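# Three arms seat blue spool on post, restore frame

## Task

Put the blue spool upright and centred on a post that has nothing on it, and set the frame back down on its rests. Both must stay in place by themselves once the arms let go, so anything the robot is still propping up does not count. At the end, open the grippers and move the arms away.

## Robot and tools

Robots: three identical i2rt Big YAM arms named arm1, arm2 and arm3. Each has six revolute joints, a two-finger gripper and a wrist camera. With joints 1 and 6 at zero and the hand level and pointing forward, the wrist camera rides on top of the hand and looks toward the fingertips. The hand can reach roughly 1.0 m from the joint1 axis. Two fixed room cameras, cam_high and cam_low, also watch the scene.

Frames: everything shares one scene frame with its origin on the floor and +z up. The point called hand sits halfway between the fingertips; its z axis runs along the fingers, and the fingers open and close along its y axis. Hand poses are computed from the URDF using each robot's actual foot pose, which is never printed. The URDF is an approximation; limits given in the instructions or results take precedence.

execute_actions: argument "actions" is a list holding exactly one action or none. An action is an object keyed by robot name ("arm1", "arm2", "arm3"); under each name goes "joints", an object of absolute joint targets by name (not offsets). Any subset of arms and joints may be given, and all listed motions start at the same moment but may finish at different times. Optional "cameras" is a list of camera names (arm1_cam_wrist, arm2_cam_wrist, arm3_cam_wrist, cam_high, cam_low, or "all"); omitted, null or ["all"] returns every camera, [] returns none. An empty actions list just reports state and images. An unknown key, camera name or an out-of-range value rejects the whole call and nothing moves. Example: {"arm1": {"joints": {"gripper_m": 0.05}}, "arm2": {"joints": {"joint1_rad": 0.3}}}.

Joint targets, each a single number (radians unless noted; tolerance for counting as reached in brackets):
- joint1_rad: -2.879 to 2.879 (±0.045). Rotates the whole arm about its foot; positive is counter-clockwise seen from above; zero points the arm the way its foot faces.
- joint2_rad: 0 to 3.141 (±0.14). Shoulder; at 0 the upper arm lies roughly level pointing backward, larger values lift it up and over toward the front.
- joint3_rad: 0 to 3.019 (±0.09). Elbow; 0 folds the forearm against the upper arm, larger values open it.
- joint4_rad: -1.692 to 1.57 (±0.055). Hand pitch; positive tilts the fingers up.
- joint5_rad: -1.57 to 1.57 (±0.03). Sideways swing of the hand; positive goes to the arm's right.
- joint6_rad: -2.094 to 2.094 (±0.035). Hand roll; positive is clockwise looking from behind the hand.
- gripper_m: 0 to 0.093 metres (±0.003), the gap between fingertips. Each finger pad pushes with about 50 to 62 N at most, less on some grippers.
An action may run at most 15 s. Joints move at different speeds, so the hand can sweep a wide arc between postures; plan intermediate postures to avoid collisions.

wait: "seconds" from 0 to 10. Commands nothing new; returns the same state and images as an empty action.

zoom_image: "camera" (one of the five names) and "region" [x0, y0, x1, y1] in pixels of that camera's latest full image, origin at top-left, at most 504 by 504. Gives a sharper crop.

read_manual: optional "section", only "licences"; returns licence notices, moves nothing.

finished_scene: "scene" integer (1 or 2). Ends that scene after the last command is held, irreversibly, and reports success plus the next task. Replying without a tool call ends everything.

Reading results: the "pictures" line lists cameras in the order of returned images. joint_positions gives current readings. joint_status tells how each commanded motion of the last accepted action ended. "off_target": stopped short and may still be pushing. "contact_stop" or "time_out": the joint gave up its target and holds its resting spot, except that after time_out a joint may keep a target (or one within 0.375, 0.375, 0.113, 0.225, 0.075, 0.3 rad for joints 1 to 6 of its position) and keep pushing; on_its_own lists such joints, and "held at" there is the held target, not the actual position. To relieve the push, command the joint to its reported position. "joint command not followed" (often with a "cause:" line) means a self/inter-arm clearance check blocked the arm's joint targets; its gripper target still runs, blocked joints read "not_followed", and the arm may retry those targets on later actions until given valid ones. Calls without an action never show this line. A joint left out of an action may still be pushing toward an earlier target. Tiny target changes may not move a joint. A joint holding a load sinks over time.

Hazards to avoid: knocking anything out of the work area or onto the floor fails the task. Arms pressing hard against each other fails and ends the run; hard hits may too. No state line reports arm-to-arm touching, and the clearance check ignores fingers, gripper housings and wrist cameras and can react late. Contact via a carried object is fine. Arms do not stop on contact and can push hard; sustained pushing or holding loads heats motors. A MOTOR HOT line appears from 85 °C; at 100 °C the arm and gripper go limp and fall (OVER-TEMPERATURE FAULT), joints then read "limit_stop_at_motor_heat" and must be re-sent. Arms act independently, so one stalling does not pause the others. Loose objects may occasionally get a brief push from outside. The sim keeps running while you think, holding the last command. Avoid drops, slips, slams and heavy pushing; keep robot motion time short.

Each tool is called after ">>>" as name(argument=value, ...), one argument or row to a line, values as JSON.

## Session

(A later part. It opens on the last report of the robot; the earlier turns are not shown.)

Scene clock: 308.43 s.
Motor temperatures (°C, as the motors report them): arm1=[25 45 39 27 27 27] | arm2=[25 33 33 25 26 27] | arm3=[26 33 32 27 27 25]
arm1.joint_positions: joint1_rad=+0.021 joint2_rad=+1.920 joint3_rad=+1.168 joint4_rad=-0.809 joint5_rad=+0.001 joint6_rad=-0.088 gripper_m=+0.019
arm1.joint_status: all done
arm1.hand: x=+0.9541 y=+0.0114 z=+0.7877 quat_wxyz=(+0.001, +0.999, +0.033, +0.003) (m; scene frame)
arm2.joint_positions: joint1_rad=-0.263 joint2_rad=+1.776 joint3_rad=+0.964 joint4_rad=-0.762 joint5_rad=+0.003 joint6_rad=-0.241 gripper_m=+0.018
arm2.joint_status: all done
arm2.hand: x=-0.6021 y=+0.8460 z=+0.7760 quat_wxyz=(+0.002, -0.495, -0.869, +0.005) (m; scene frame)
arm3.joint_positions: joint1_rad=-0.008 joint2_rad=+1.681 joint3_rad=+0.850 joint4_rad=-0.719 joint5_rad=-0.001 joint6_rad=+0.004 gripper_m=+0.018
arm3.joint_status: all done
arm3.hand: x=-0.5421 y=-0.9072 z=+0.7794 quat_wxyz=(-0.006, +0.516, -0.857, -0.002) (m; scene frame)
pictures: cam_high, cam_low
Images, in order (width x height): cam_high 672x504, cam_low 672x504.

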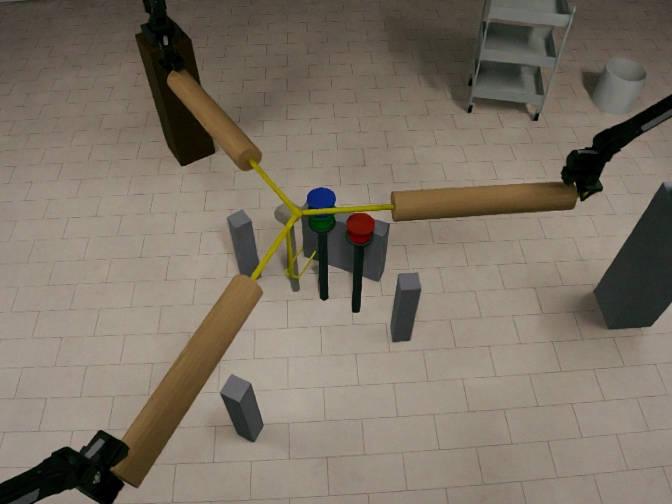

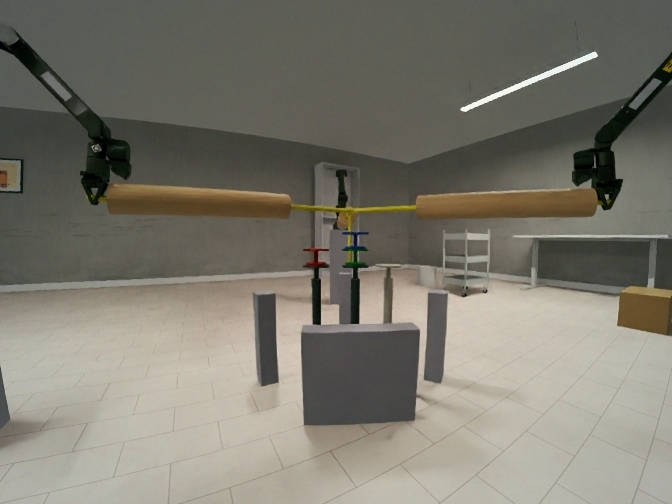

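>>> execute_actions(
  actions=[
    {"arm1": {"joints": {"joint1_rad": -0.060, "joint2_rad": 1.680, "joint3_rad": 1.263, "joint4_rad": -1.100, "joint6_rad": -0.168}}, "arm2": {"joints": {"joint1_rad": -0.190, "joint2_rad": 1.477, "joint3_rad": 1.045, "joint4_rad": -1.100, "joint6_rad": -0.167}}, "arm3": {"joints": {"joint1_rad": -0.001, "joint2_rad": 1.568, "joint3_rad": 1.165, "joint4_rad": -1.135, "joint6_rad": 0.012}}},
  ],
  cameras=["cam_high", "cam_low"],
)

>>> zoom_image(
  camera="cam_low",
  region=[306, 195, 406, 285],
)

>>> zoom_image(
  camera="cam_high",
  region=[250, 150, 390, 290],
)

Scene clock: 337.07 s.
Motor temperatures (°C, as the motors report them): arm1=[25 44 41 27 27 27] | arm2=[25 32 35 25 26 27] | arm3=[26 32 36 27 27 25]
arm1.joint_positions: joint1_rad=-0.066 joint2_rad=+1.694 joint3_rad=+1.214 joint4_rad=-1.086 joint5_rad=+0.006 joint6_rad=-0.173 gripper_m=+0.019
arm1.joint_status: all done
arm1.hand: x=+0.9759 y=+0.0535 z=+0.9075 quat_wxyz=(-0.002, +0.999, +0.032, +0.006) (m; scene frame)
arm2.joint_positions: joint1_rad=-0.189 joint2_rad=+1.492 joint3_rad=+1.004 joint4_rad=-1.090 joint5_rad=-0.003 joint6_rad=-0.170 gripper_m=+0.018
arm2.joint_status: all done
arm2.hand: x=-0.5824 y=+0.8877 z=+0.8998 quat_wxyz=(+0.001, -0.494, -0.870, +0.002) (m; scene frame)
arm3.joint_positions: joint1_rad=-0.007 joint2_rad=+1.576 joint3_rad=+1.120 joint4_rad=-1.106 joint5_rad=+0.001 joint6_rad=+0.004 gripper_m=+0.018
arm3.joint_status: all done
arm3.hand: x=-0.5223 y=-0.8680 z=+0.9019 quat_wxyz=(-0.001, +0.516, -0.856, +0.002) (m; scene frame)
pictures: cam_high, cam_low
Images, in order (width x height): cam_high 672x504, cam_low 672x504.

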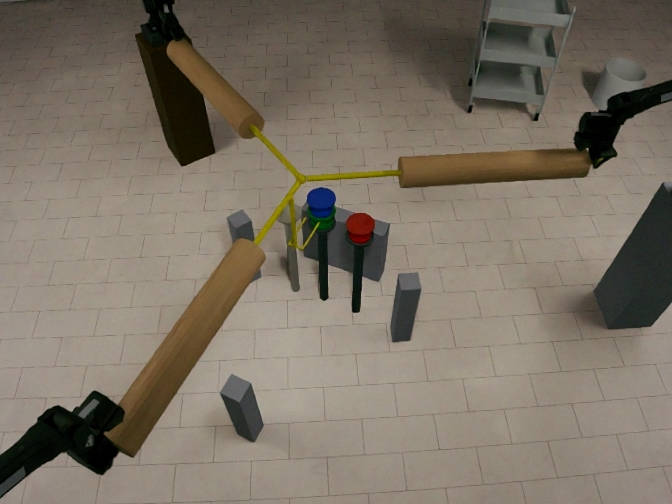

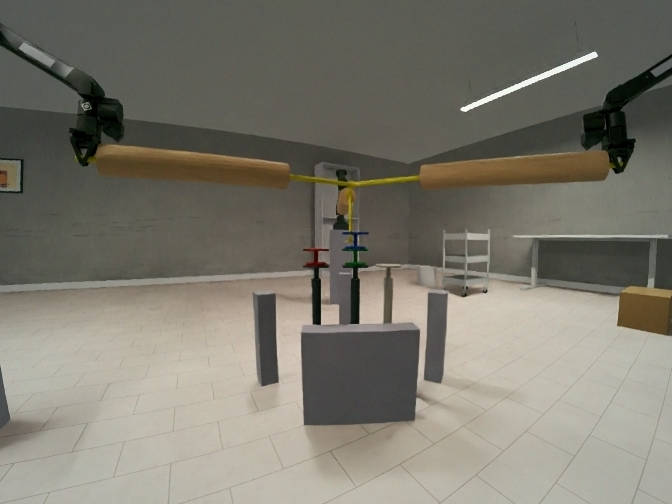

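Region (306, 195, 406, 285) of cam_low's 672x504 image, scaled by 5.040, with more detail than that image has; it fills the top 454 rows of this view, and the rest is white.

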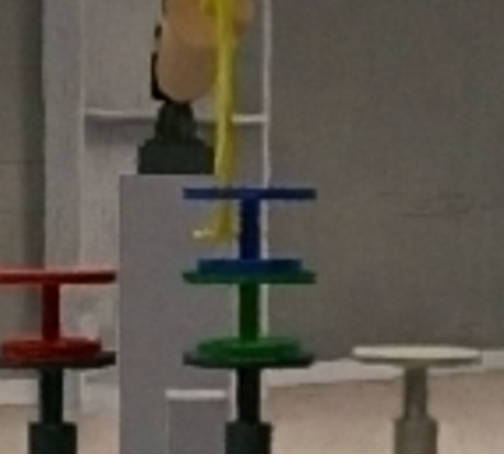

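Region (250, 150, 390, 290) of cam_high's 672x504 image, scaled by 3.600, with more detail than that image has.

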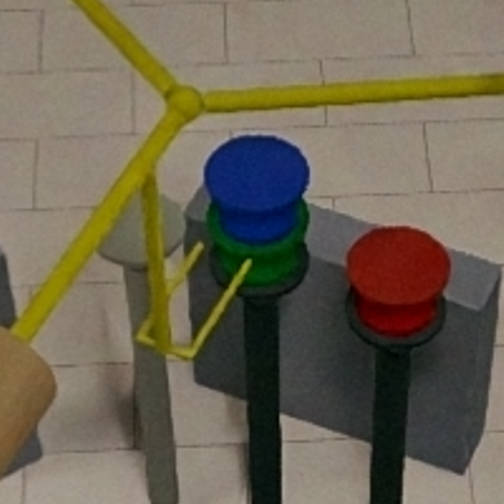

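>>> zoom_image(
  camera="cam_low",
  region=[336, 222, 376, 258],
)

>>> zoom_image(
  camera="cam_high",
  region=[280, 180, 350, 250],
)

Region (336, 222, 376, 258) of cam_low's 672x504 image, scaled by 12.600, with more detail than that image has; it fills the top 454 rows of this view, and the rest is white.

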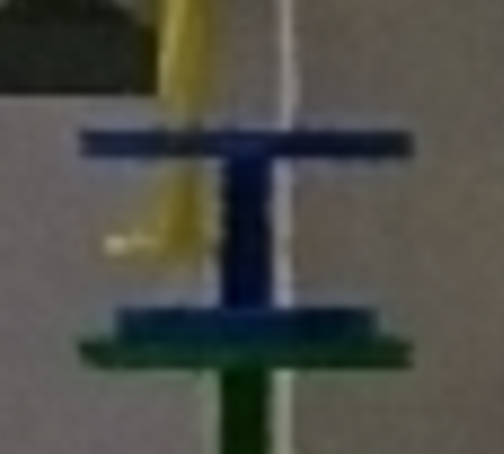

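Region (280, 180, 350, 250) of cam_high's 672x504 image, scaled by 7.200, with more detail than that image has.

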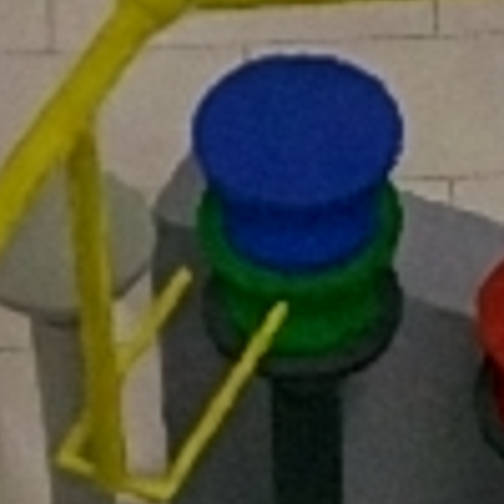

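>>> execute_actions(
  actions=[
    {"arm1": {"joints": {"joint1_rad": -0.213, "joint2_rad": 1.636, "joint3_rad": 1.188, "joint4_rad": -1.085, "joint6_rad": -0.322}}, "arm2": {"joints": {"joint1_rad": -0.037, "joint2_rad": 1.346, "joint3_rad": 0.897, "joint4_rad": -1.104, "joint6_rad": -0.016}}, "arm3": {"joints": {"joint1_rad": 0.014, "joint2_rad": 1.745, "joint3_rad": 1.410, "joint4_rad": -1.20, "joint6_rad": 0.022}}},
  ],
  cameras=["cam_high", "cam_low"],
)

>>> zoom_image(
  camera="cam_low",
  region=[336, 222, 376, 258],
)

>>> zoom_image(
  camera="cam_high",
  region=[280, 170, 350, 240],
)

Scene clock: 411.77 s.
Motor temperatures (°C, as the motors report them): arm1=[25 43 49 27 27 27] | arm2=[25 31 41 25 26 27] | arm3=[26 33 43 27 27 25]
arm1.joint_positions: joint1_rad=-0.223 joint2_rad=+1.679 joint3_rad=+1.186 joint4_rad=-1.085 joint5_rad=+0.004 joint6_rad=-0.331 gripper_m=+0.019
arm1.joint_status: all done
arm1.hand: x=+1.0008 y=+0.1234 z=+0.9046 quat_wxyz=(+0.001, +0.999, +0.032, +0.013) (m; scene frame)
arm2.joint_positions: joint1_rad=-0.036 joint2_rad=+1.365 joint3_rad=+0.875 joint4_rad=-1.099 joint5_rad=-0.001 joint6_rad=-0.018 gripper_m=+0.018
arm2.joint_status: all done
arm2.hand: x=-0.5540 y=+0.9582 z=+0.9001 quat_wxyz=(+0.007, -0.494, -0.870, +0.000) (m; scene frame)
arm3.joint_positions: joint1_rad=+0.013 joint2_rad=+1.761 joint3_rad=+1.357 joint4_rad=-1.170 joint5_rad=-0.003 joint6_rad=+0.021 gripper_m=+0.018
arm3.joint_status: all done
arm3.hand: x=-0.4977 y=-0.7978 z=+0.9001 quat_wxyz=(+0.005, +0.518, -0.856, +0.004) (m; scene frame)
pictures: cam_high, cam_low
Images, in order (width x height): cam_high 672x504, cam_low 672x504.

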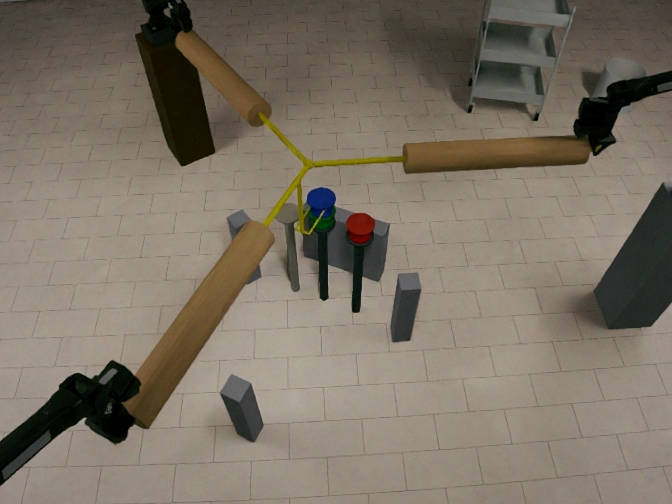

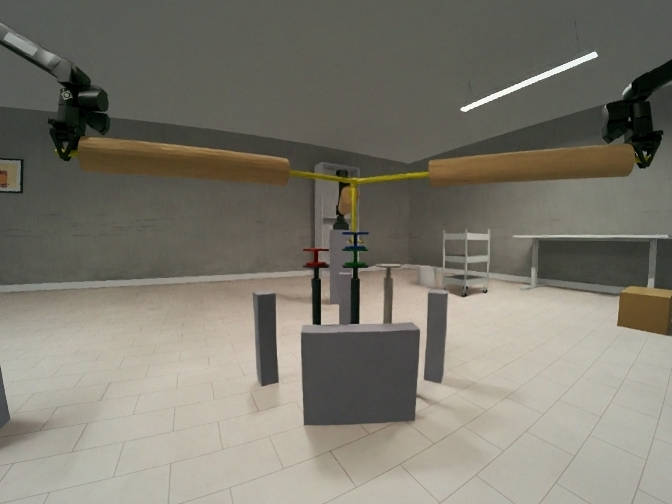

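Region (336, 222, 376, 258) of cam_low's 672x504 image, scaled by 12.600, with more detail than that image has; it fills the top 454 rows of this view, and the rest is white.

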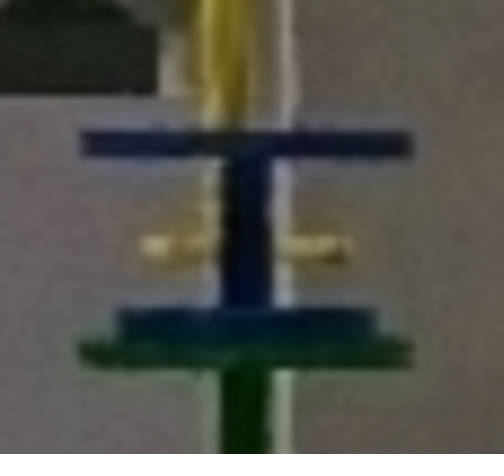

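Region (280, 170, 350, 240) of cam_high's 672x504 image, scaled by 7.200, with more detail than that image has.

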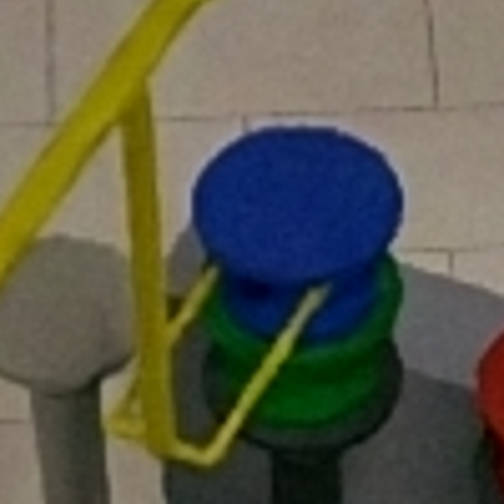

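>>> execute_actions(
  actions=[
    {"arm1": {"joints": {"joint1_rad": -0.374, "joint2_rad": 1.588, "joint3_rad": 1.137, "joint4_rad": -1.06, "joint6_rad": -0.486}}, "arm2": {"joints": {"joint1_rad": 0.170, "joint2_rad": 1.252, "joint3_rad": 0.820, "joint4_rad": -1.106, "joint6_rad": 0.190}}, "arm3": {"joints": {"joint1_rad": -0.004, "joint2_rad": 1.924, "joint3_rad": 1.692, "joint4_rad": -1.29, "joint6_rad": 0.010}}},
  ],
  cameras=["cam_high", "cam_low"],
)

>>> zoom_image(
  camera="cam_low",
  region=[336, 222, 376, 258],
)

>>> zoom_image(
  camera="cam_high",
  region=[280, 170, 350, 240],
)

Scene clock: 439.47 s.
Motor temperatures (°C, as the motors report them): arm1=[25 44 45 27 27 27] | arm2=[25 31 40 25 26 27] | arm3=[26 34 45 27 27 25]
arm1.joint_positions: joint1_rad=-0.382 joint2_rad=+1.633 joint3_rad=+1.133 joint4_rad=-1.057 joint5_rad=+0.007 joint6_rad=-0.488 gripper_m=+0.019
arm1.joint_status: all done
arm1.hand: x=+1.0379 y=+0.1881 z=+0.9076 quat_wxyz=(-0.005, +0.999, +0.032, +0.004) (m; scene frame)
arm2.joint_positions: joint1_rad=+0.171 joint2_rad=+1.275 joint3_rad=+0.800 joint4_rad=-1.102 joint5_rad=-0.008 joint6_rad=+0.190 gripper_m=+0.018
arm2.joint_status: all done
arm2.hand: x=-0.5144 y=+1.0222 z=+0.9021 quat_wxyz=(+0.001, -0.494, -0.870, +0.000) (m; scene frame)
arm3.joint_positions: joint1_rad=+0.004 joint2_rad=+1.939 joint3_rad=+1.629 joint4_rad=-1.267 joint5_rad=+0.000 joint6_rad=+0.015 gripper_m=+0.018
arm3.joint_status: all done
arm3.hand: x=-0.4603 y=-0.7345 z=+0.9029 quat_wxyz=(+0.005, +0.517, -0.856, +0.005) (m; scene frame)
pictures: cam_high, cam_low
Images, in order (width x height): cam_high 672x504, cam_low 672x504.

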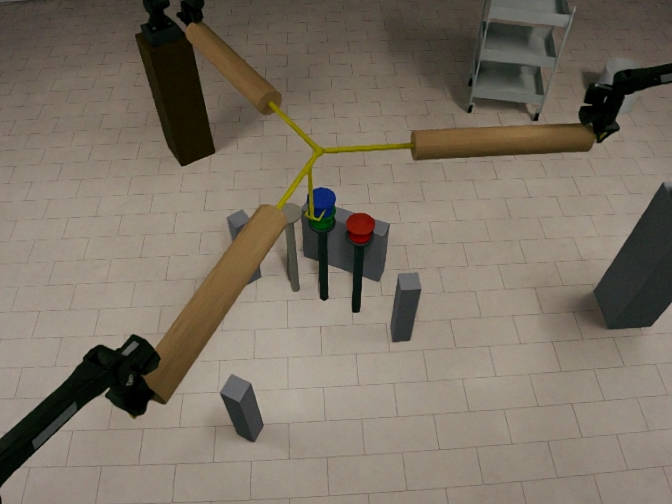

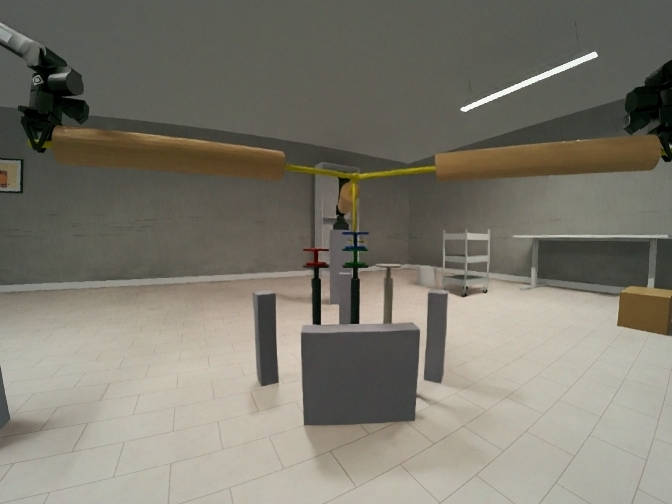

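Region (336, 222, 376, 258) of cam_low's 672x504 image, scaled by 12.600, with more detail than that image has; it fills the top 454 rows of this view, and the rest is white.

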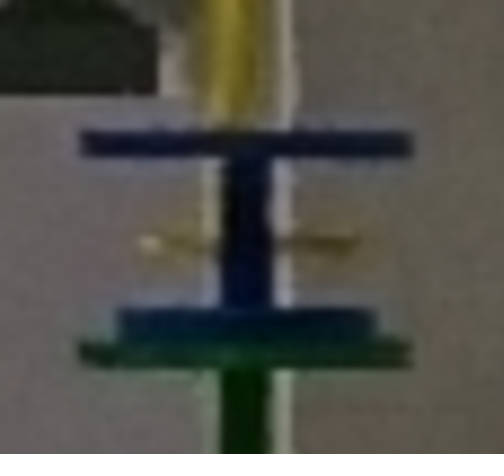

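Region (280, 170, 350, 240) of cam_high's 672x504 image, scaled by 7.200, with more detail than that image has.

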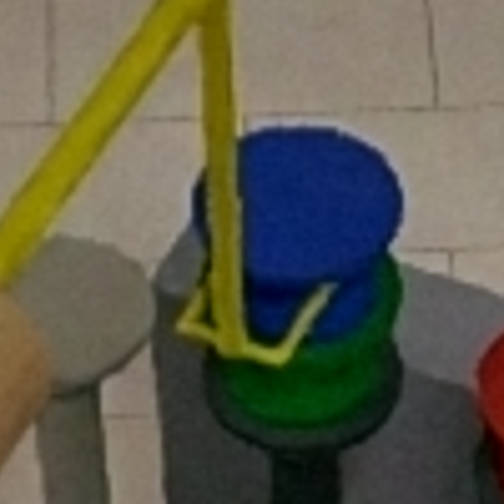

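>>> execute_actions(
  actions=[
    {"arm1": {"joints": {"joint2_rad": 1.535, "joint3_rad": 1.265, "joint4_rad": -1.206}}, "arm2": {"joints": {"joint2_rad": 1.193, "joint3_rad": 0.929, "joint4_rad": -1.256}}, "arm3": {"joints": {"joint2_rad": 1.868, "joint3_rad": 1.773, "joint4_rad": -1.40}}},
  ],
  cameras=["cam_high", "cam_low"],
)

>>> zoom_image(
  camera="cam_low",
  region=[330, 210, 410, 282],
)

Scene clock: 493.10 s.
Motor temperatures (°C, as the motors report them): arm1=[25 44 46 27 27 27] | arm2=[25 30 40 25 26 27] | arm3=[26 37 49 27 27 25]
arm1.joint_positions: joint1_rad=-0.381 joint2_rad=+1.566 joint3_rad=+1.202 joint4_rad=-1.187 joint5_rad=+0.004 joint6_rad=-0.488 gripper_m=+0.019
arm1.joint_status: all done
arm1.hand: x=+1.0388 y=+0.1866 z=+0.9601 quat_wxyz=(-0.005, +0.999, +0.032, +0.000) (m; scene frame)
arm2.joint_positions: joint1_rad=+0.171 joint2_rad=+1.212 joint3_rad=+0.881 joint4_rad=-1.235 joint5_rad=-0.008 joint6_rad=+0.190 gripper_m=+0.018
arm2.joint_status: all done
arm2.hand: x=-0.5143 y=+1.0225 z=+0.9489 quat_wxyz=(-0.004, -0.494, -0.869, +0.002) (m; scene frame)
arm3.joint_positions: joint1_rad=+0.004 joint2_rad=+1.881 joint3_rad=+1.714 joint4_rad=-1.389 joint5_rad=-0.001 joint6_rad=+0.015 gripper_m=+0.018
arm3.joint_status: all done
arm3.hand: x=-0.4609 y=-0.7353 z=+0.9668 quat_wxyz=(-0.003, +0.516, -0.856, +0.000) (m; scene frame)
pictures: cam_high, cam_low
Images, in order (width x height): cam_high 672x504, cam_low 672x504.

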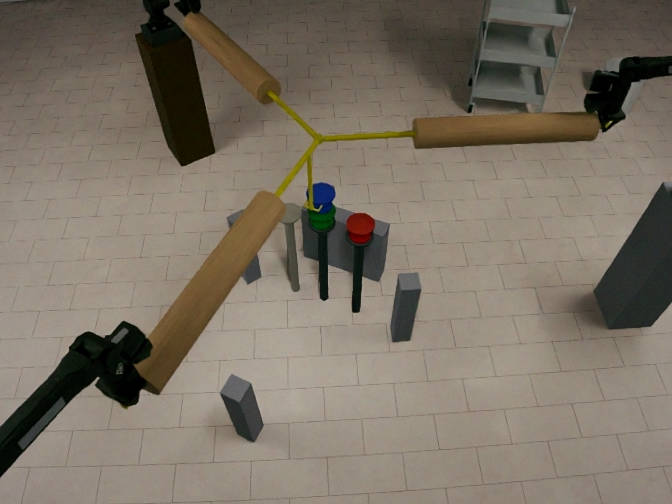

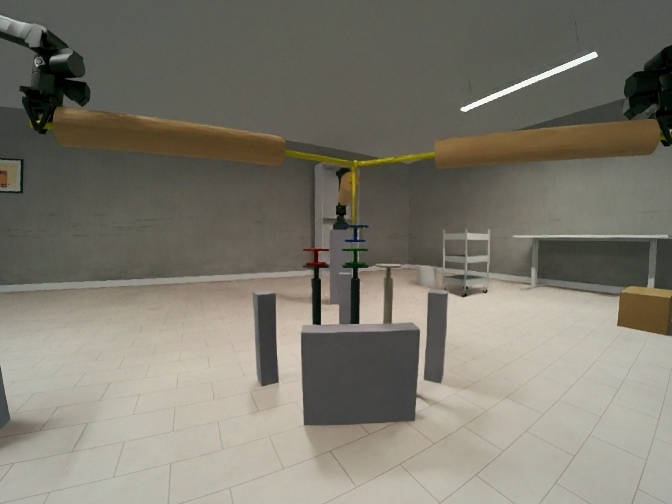

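Region (330, 210, 410, 282) of cam_low's 672x504 image, scaled by 6.300, with more detail than that image has; it fills the top 454 rows of this view, and the rest is white.

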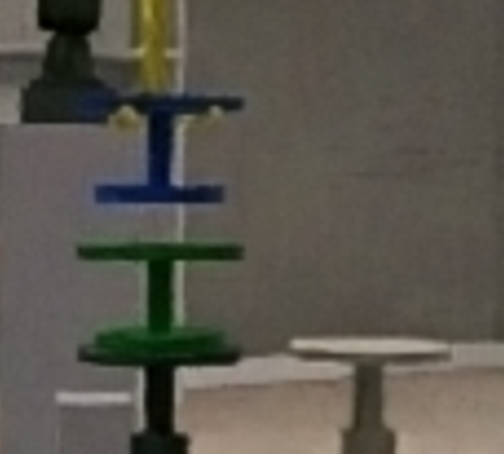

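>>> execute_actions(
  actions=[
    {"arm1": {"joints": {"joint1_rad": -0.366, "joint2_rad": 1.762, "joint3_rad": 1.542, "joint4_rad": -1.278, "joint6_rad": -0.476}}, "arm2": {"joints": {"joint1_rad": 0.0, "joint2_rad": 0.979, "joint3_rad": 0.754, "joint4_rad": -1.325, "joint6_rad": 0.019}}, "arm3": {"joints": {"joint1_rad": 0.157, "joint2_rad": 1.868, "joint3_rad": 1.69, "joint4_rad": -1.35, "joint6_rad": 0.166}}},
  ],
  cameras=["cam_high", "cam_low"],
)

>>> zoom_image(
  camera="cam_low",
  region=[330, 210, 410, 282],
)

>>> zoom_image(
  camera="cam_high",
  region=[260, 160, 350, 250],
)

Scene clock: 533.83 s.
Motor temperatures (°C, as the motors report them): arm1=[25 43 55 27 27 27] | arm2=[25 30 45 25 26 27] | arm3=[26 37 50 27 27 25]
arm1.joint_positions: joint1_rad=-0.365 joint2_rad=+1.802 joint3_rad=+1.480 joint4_rad=-1.244 joint5_rad=+0.002 joint6_rad=-0.471 gripper_m=+0.019
arm1.joint_status: all done
arm1.hand: x=+0.9545 y=+0.2148 z=+0.9477 quat_wxyz=(-0.001, +0.999, +0.031, +0.007) (m; scene frame)
arm2.joint_positions: joint1_rad=+0.009 joint2_rad=+0.988 joint3_rad=+0.729 joint4_rad=-1.321 joint5_rad=-0.008 joint6_rad=+0.032 gripper_m=+0.018
arm2.joint_status: all done
arm2.hand: x=-0.5965 y=+1.0572 z=+0.9505 quat_wxyz=(+0.002, -0.496, -0.868, +0.000) (m; scene frame)
arm3.joint_positions: joint1_rad=+0.167 joint2_rad=+1.882 joint3_rad=+1.682 joint4_rad=-1.352 joint5_rad=+0.000 joint6_rad=+0.178 gripper_m=+0.018
arm3.joint_status: all done
arm3.hand: x=-0.5487 y=-0.7006 z=+0.9543 quat_wxyz=(-0.004, +0.516, -0.856, -0.002) (m; scene frame)
pictures: cam_high, cam_low
Images, in order (width x height): cam_high 672x504, cam_low 672x504.

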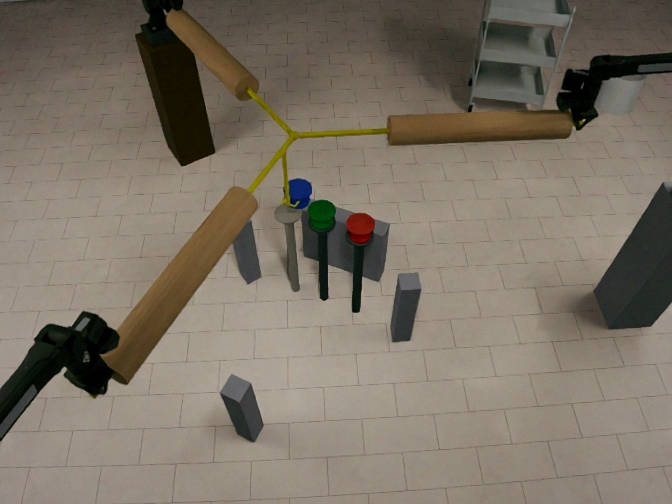

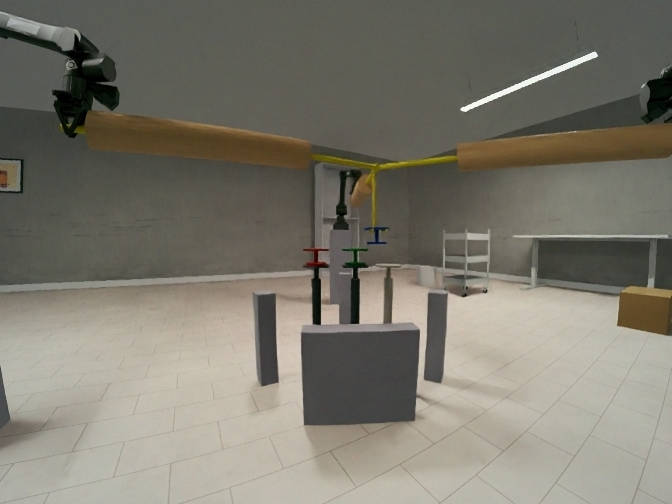

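Region (330, 210, 410, 282) of cam_low's 672x504 image, scaled by 6.300, with more detail than that image has; it fills the top 454 rows of this view, and the rest is white.

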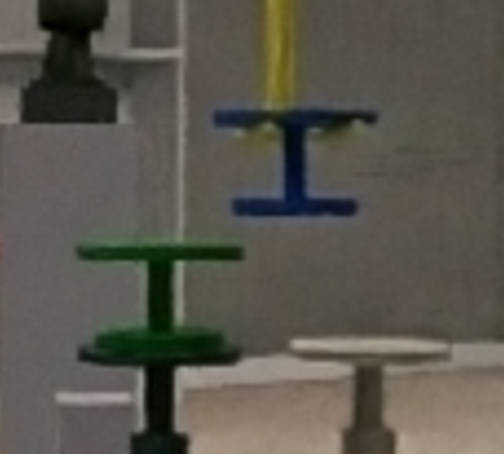

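Region (260, 160, 350, 250) of cam_high's 672x504 image, scaled by 5.600, with more detail than that image has.

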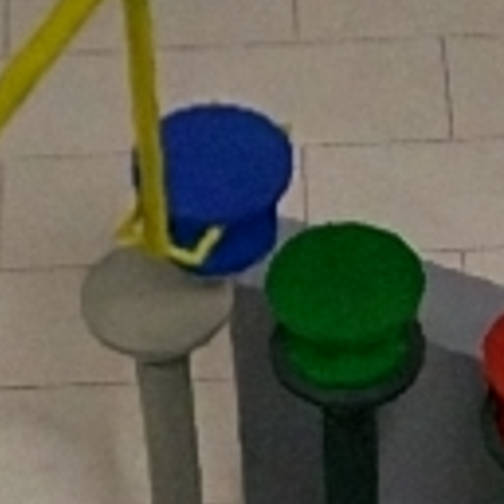

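>>> execute_actions(
  actions=[
    {"arm1": {"joints": {"joint1_rad": -0.348, "joint2_rad": 1.938, "joint3_rad": 1.661, "joint4_rad": -1.183, "joint6_rad": -0.454}}, "arm2": {"joints": {"joint1_rad": -0.187, "joint2_rad": 0.930, "joint3_rad": 0.545, "joint4_rad": -1.152, "joint6_rad": -0.165}}, "arm3": {"joints": {"joint1_rad": 0.259, "joint2_rad": 1.915, "joint3_rad": 1.584, "joint4_rad": -1.206, "joint6_rad": 0.270}}},
  ],
  cameras=["cam_high", "cam_low"],
)

>>> zoom_image(
  camera="cam_low",
  region=[340, 220, 420, 292],
)

>>> zoom_image(
  camera="cam_high",
  region=[250, 160, 340, 250],
)

Scene clock: 611.10 s.
Motor temperatures (°C, as the motors report them): arm1=[25 46 59 27 27 27] | arm2=[25 29 44 25 26 27] | arm3=[26 38 45 27 27 25]
arm1.joint_positions: joint1_rad=-0.347 joint2_rad=+1.984 joint3_rad=+1.598 joint4_rad=-1.171 joint5_rad=+0.000 joint6_rad=-0.452 gripper_m=+0.019
arm1.joint_status: all done
arm1.hand: x=+0.9005 y=+0.2262 z=+0.8903 quat_wxyz=(-0.002, +1.000, +0.031, +0.002) (m; scene frame)
arm2.joint_positions: joint1_rad=-0.177 joint2_rad=+0.947 joint3_rad=+0.525 joint4_rad=-1.156 joint5_rad=-0.004 joint6_rad=-0.153 gripper_m=+0.018
arm2.joint_status: all done
arm2.hand: x=-0.6494 y=+1.0683 z=+0.8854 quat_wxyz=(+0.001, -0.496, -0.868, +0.001) (m; scene frame)
arm3.joint_positions: joint1_rad=+0.262 joint2_rad=+1.941 joint3_rad=+1.579 joint4_rad=-1.202 joint5_rad=+0.003 joint6_rad=+0.274 gripper_m=+0.018
arm3.joint_status: all done
arm3.hand: x=-0.6019 y=-0.6874 z=+0.8837 quat_wxyz=(-0.001, +0.516, -0.856, +0.002) (m; scene frame)
pictures: cam_high, cam_low
Images, in order (width x height): cam_high 672x504, cam_low 672x504.

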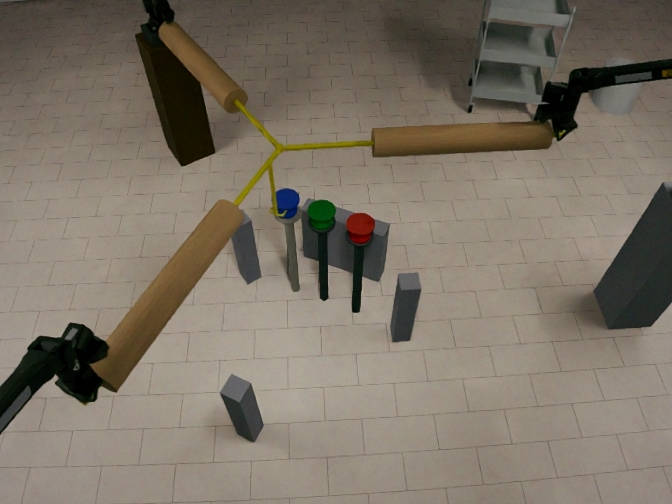

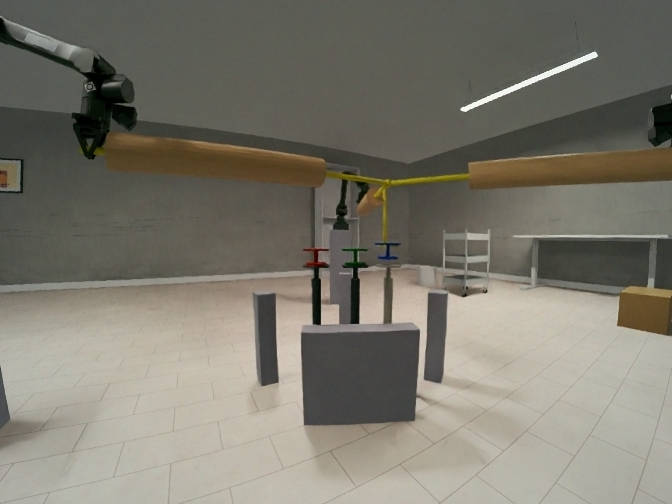

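Region (340, 220, 420, 292) of cam_low's 672x504 image, scaled by 6.300, with more detail than that image has; it fills the top 454 rows of this view, and the rest is white.

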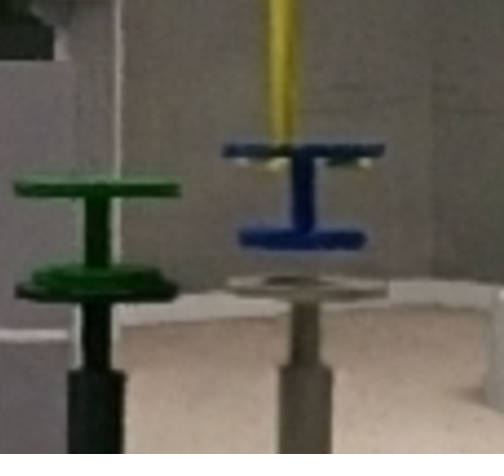

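Region (250, 160, 340, 250) of cam_high's 672x504 image, scaled by 5.600, with more detail than that image has.

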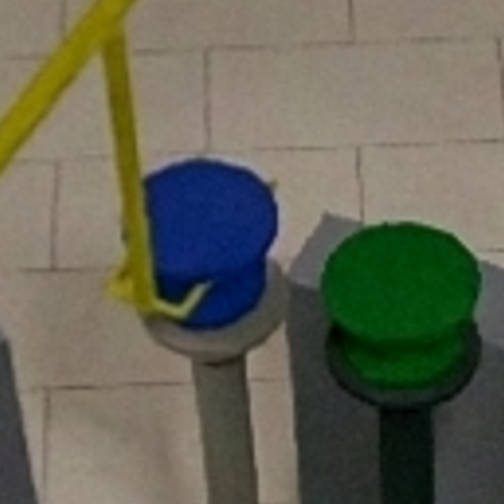

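>>> execute_actions(
  actions=[
    {"arm1": {"joints": {"joint1_rad": -0.366, "joint2_rad": 1.951, "joint3_rad": 1.584, "joint4_rad": -1.152, "joint6_rad": -0.468}}, "arm2": {"joints": {"joint1_rad": -0.143, "joint2_rad": 0.952, "joint3_rad": 0.497, "joint4_rad": -1.096, "joint6_rad": -0.120}}, "arm3": {"joints": {"joint1_rad": 0.257, "joint2_rad": 1.940, "joint3_rad": 1.584, "joint4_rad": -1.168, "joint6_rad": 0.270}}},
  ],
  cameras=["cam_high", "cam_low"],
)

>>> zoom_image(
  camera="cam_low",
  region=[340, 220, 420, 292],
)

>>> zoom_image(
  camera="cam_high",
  region=[250, 160, 340, 250],
)

Scene clock: 652.07 s.
Motor temperatures (°C, as the motors report them): arm1=[25 49 60 27 27 27] | arm2=[25 28 43 25 26 27] | arm3=[26 40 44 27 27 25]
arm1.joint_positions: joint1_rad=-0.359 joint2_rad=+1.984 joint3_rad=+1.586 joint4_rad=-1.153 joint5_rad=-0.002 joint6_rad=-0.462 gripper_m=+0.019
arm1.joint_status: all done
arm1.hand: x=+0.9033 y=+0.2322 z=+0.8861 quat_wxyz=(-0.002, +1.000, +0.030, -0.001) (m; scene frame)
arm2.joint_positions: joint1_rad=-0.150 joint2_rad=+0.955 joint3_rad=+0.481 joint4_rad=-1.099 joint5_rad=-0.002 joint6_rad=-0.126 gripper_m=+0.018
arm2.joint_status: all done
arm2.hand: x=-0.6463 y=+1.0743 z=+0.8688 quat_wxyz=(+0.000, -0.496, -0.868, +0.004) (m; scene frame)
arm3.joint_positions: joint1_rad=+0.260 joint2_rad=+1.955 joint3_rad=+1.579 joint4_rad=-1.171 joint5_rad=+0.004 joint6_rad=+0.274 gripper_m=+0.018
arm3.joint_status: all done
arm3.hand: x=-0.5992 y=-0.6811 z=+0.8758 quat_wxyz=(-0.007, +0.515, -0.857, -0.003) (m; scene frame)
pictures: cam_high, cam_low
Images, in order (width x height): cam_high 672x504, cam_low 672x504.

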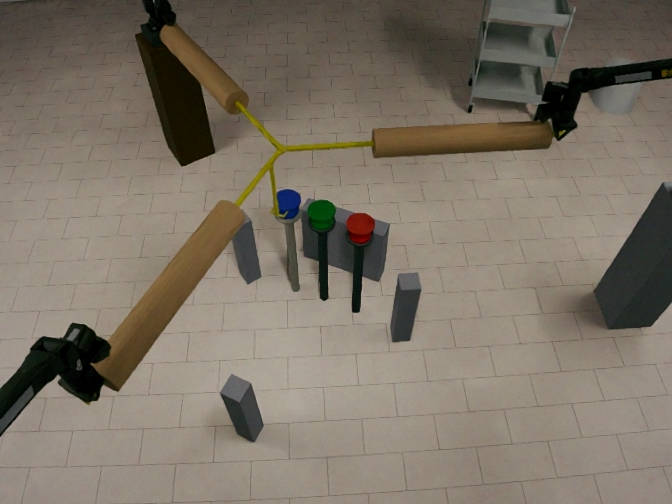

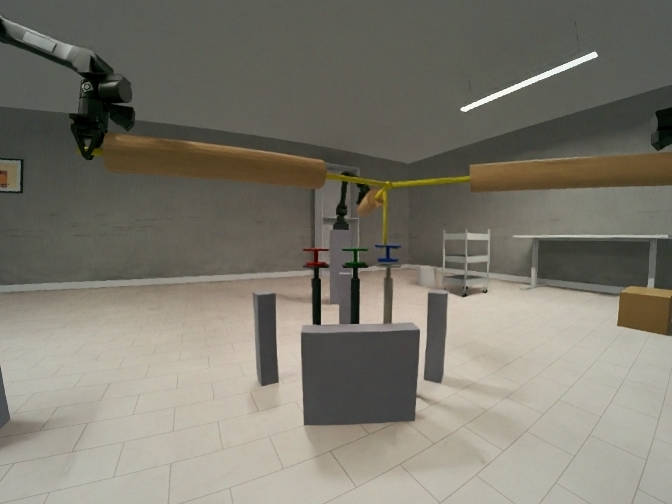

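Region (340, 220, 420, 292) of cam_low's 672x504 image, scaled by 6.300, with more detail than that image has; it fills the top 454 rows of this view, and the rest is white.

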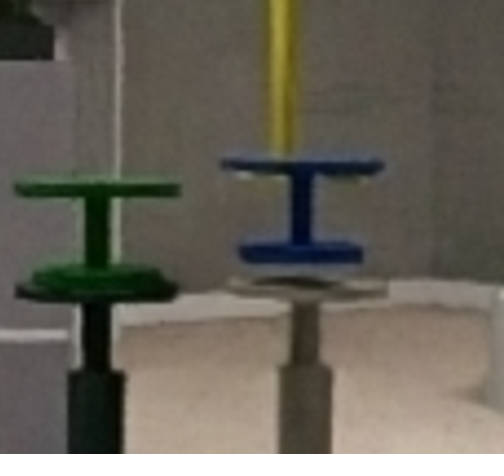

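Region (250, 160, 340, 250) of cam_high's 672x504 image, scaled by 5.600, with more detail than that image has.

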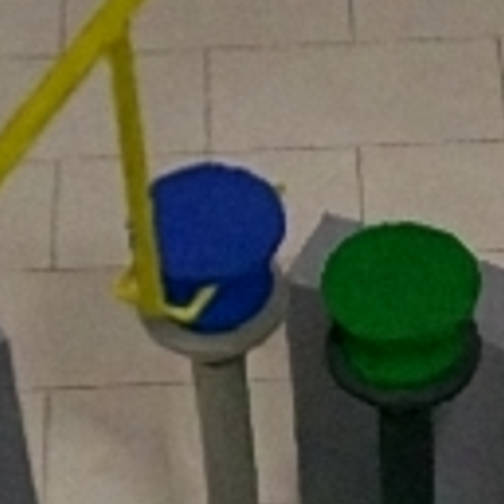

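>>> execute_actions(
  actions=[
    {"arm1": {"joints": {"joint1_rad": -0.372, "joint2_rad": 1.985, "joint4_rad": -1.135, "joint6_rad": -0.472}}, "arm2": {"joints": {"joint1_rad": -0.136, "joint3_rad": 0.485, "joint4_rad": -1.088, "joint6_rad": -0.115}}, "arm3": {"joints": {"joint2_rad": 1.956, "joint4_rad": -1.148}}},
  ],
  cameras=["cam_high", "cam_low"],
)

>>> zoom_image(
  camera="cam_low",
  region=[340, 220, 420, 292],
)

>>> zoom_image(
  camera="cam_high",
  region=[250, 160, 340, 250],
)

Scene clock: 678.87 s.
Motor temperatures (°C, as the motors report them): arm1=[25 49 54 27 27 27] | arm2=[25 28 43 25 26 27] | arm3=[26 40 44 27 27 25]
arm1.joint_positions: joint1_rad=-0.364 joint2_rad=+1.999 joint3_rad=+1.584 joint4_rad=-1.138 joint5_rad=-0.002 joint6_rad=-0.467 gripper_m=+0.019
arm1.joint_status: all done
arm1.hand: x=+0.9031 y=+0.2356 z=+0.8767 quat_wxyz=(-0.001, +1.000, +0.030, +0.000) (m; scene frame)
arm2.joint_positions: joint1_rad=-0.144 joint2_rad=+0.955 joint3_rad=+0.472 joint4_rad=-1.092 joint5_rad=-0.002 joint6_rad=-0.121 gripper_m=+0.018
arm2.joint_status: all done
arm2.hand: x=-0.6464 y=+1.0770 z=+0.8654 quat_wxyz=(+0.001, -0.496, -0.868, +0.003) (m; scene frame)
arm3.joint_positions: joint1_rad=+0.260 joint2_rad=+1.970 joint3_rad=+1.579 joint4_rad=-1.155 joint5_rad=+0.004 joint6_rad=+0.274 gripper_m=+0.018
arm3.joint_status: all done
arm3.hand: x=-0.5986 y=-0.6781 z=+0.8674 quat_wxyz=(-0.007, +0.515, -0.857, -0.004) (m; scene frame)
pictures: cam_high, cam_low
Images, in order (width x height): cam_high 672x504, cam_low 672x504.

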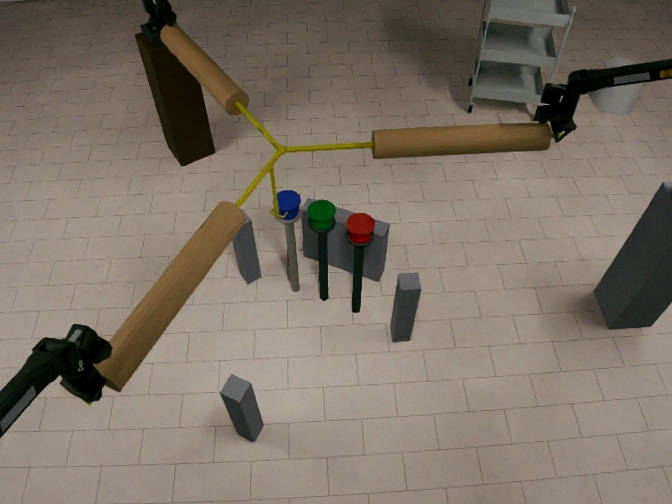

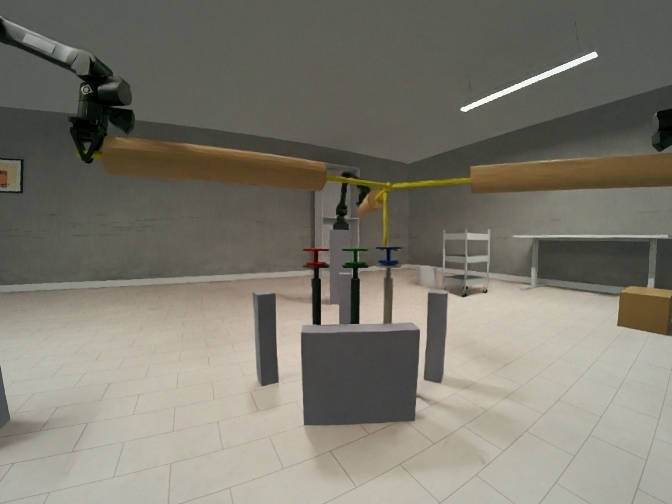

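Region (340, 220, 420, 292) of cam_low's 672x504 image, scaled by 6.300, with more detail than that image has; it fills the top 454 rows of this view, and the rest is white.

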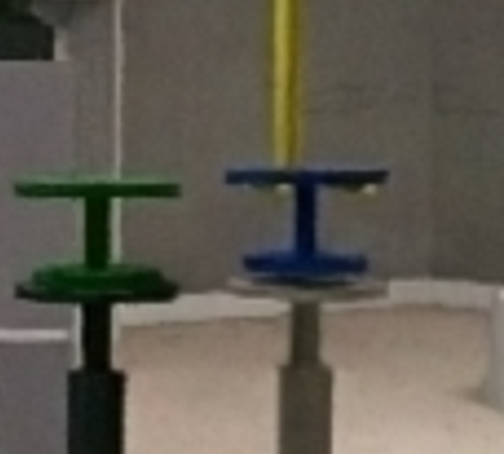

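Region (250, 160, 340, 250) of cam_high's 672x504 image, scaled by 5.600, with more detail than that image has.

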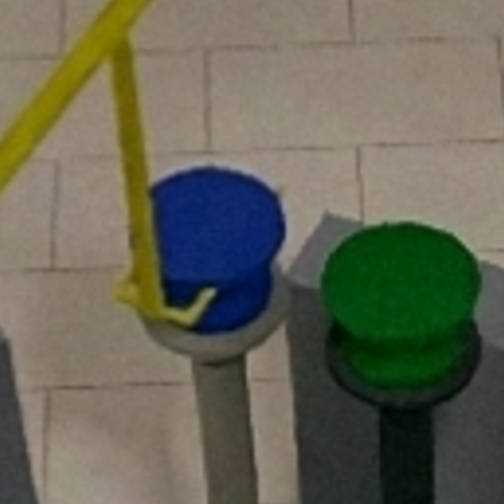

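>>> execute_actions(
  actions=[
    {"arm1": {"joints": {"joint2_rad": 2.016, "joint3_rad": 1.553, "joint4_rad": -1.072}}, "arm2": {"joints": {"joint2_rad": 1.012, "joint3_rad": 0.437, "joint4_rad": -0.973}}, "arm3": {"joints": {"joint2_rad": 1.983, "joint3_rad": 1.552, "joint4_rad": -1.092}}},
  ],
  cameras=["cam_high", "cam_low"],
)

>>> zoom_image(
  camera="cam_low",
  region=[340, 220, 420, 292],
)

>>> zoom_image(
  camera="cam_high",
  region=[250, 160, 340, 250],
)

Scene clock: 696.37 s.
Motor temperatures (°C, as the motors report them): arm1=[25 49 53 27 27 27] | arm2=[25 28 42 25 26 27] | arm3=[26 40 43 27 27 25]
arm1.joint_positions: joint1_rad=-0.364 joint2_rad=+2.037 joint3_rad=+1.555 joint4_rad=-1.070 joint5_rad=-0.002 joint6_rad=-0.467 gripper_m=+0.019
arm1.joint_status: all done
arm1.hand: x=+0.9030 y=+0.2360 z=+0.8450 quat_wxyz=(-0.001, +1.000, +0.030, +0.000) (m; scene frame)
arm2.joint_positions: joint1_rad=-0.144 joint2_rad=+1.019 joint3_rad=+0.423 joint4_rad=-0.980 joint5_rad=-0.002 joint6_rad=-0.121 gripper_m=+0.018
arm2.joint_status: all done
arm2.hand: x=-0.6463 y=+1.0765 z=+0.8383 quat_wxyz=(+0.001, -0.496, -0.868, +0.002) (m; scene frame)
arm3.joint_positions: joint1_rad=+0.259 joint2_rad=+2.003 joint3_rad=+1.550 joint4_rad=-1.094 joint5_rad=+0.004 joint6_rad=+0.274 gripper_m=+0.018
arm3.joint_status: all done
arm3.hand: x=-0.5981 y=-0.6780 z=+0.8384 quat_wxyz=(-0.007, +0.515, -0.857, -0.004) (m; scene frame)
pictures: cam_high, cam_low
Images, in order (width x height): cam_high 672x504, cam_low 672x504.

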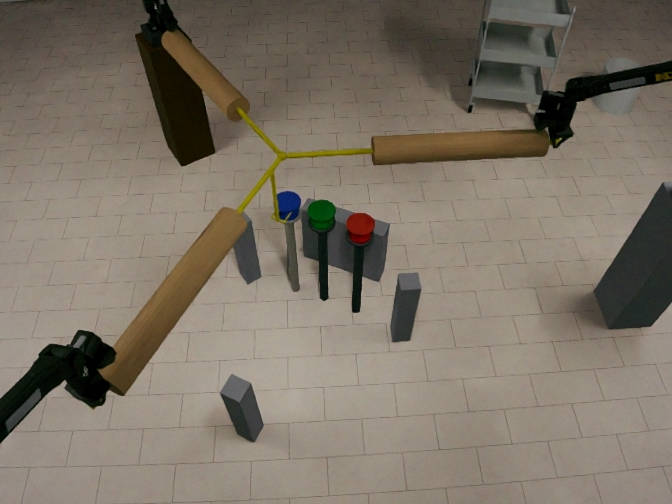

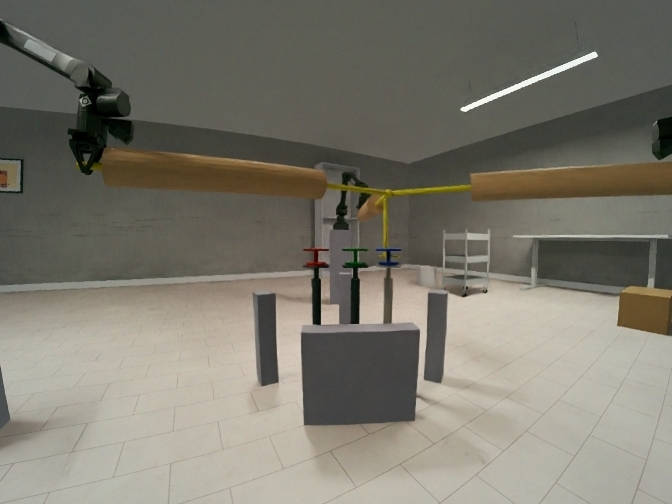

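Region (340, 220, 420, 292) of cam_low's 672x504 image, scaled by 6.300, with more detail than that image has; it fills the top 454 rows of this view, and the rest is white.

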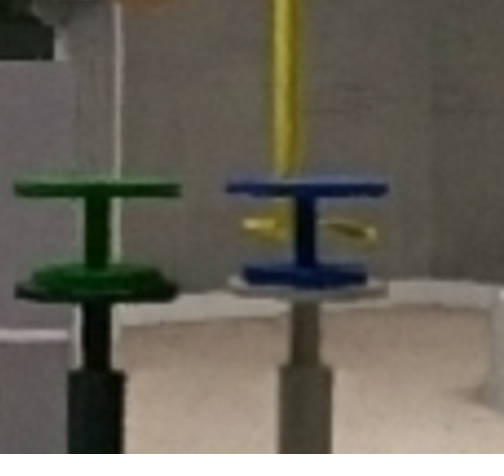

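Region (250, 160, 340, 250) of cam_high's 672x504 image, scaled by 5.600, with more detail than that image has.

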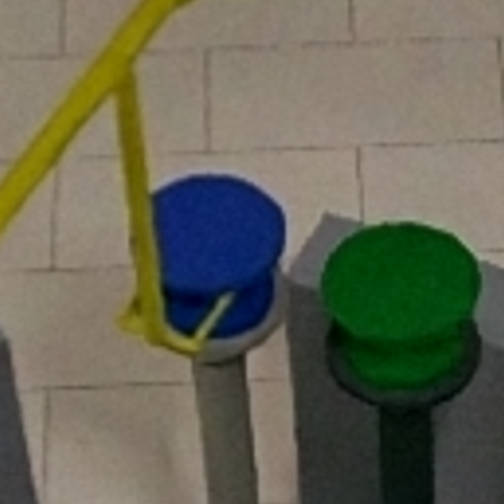

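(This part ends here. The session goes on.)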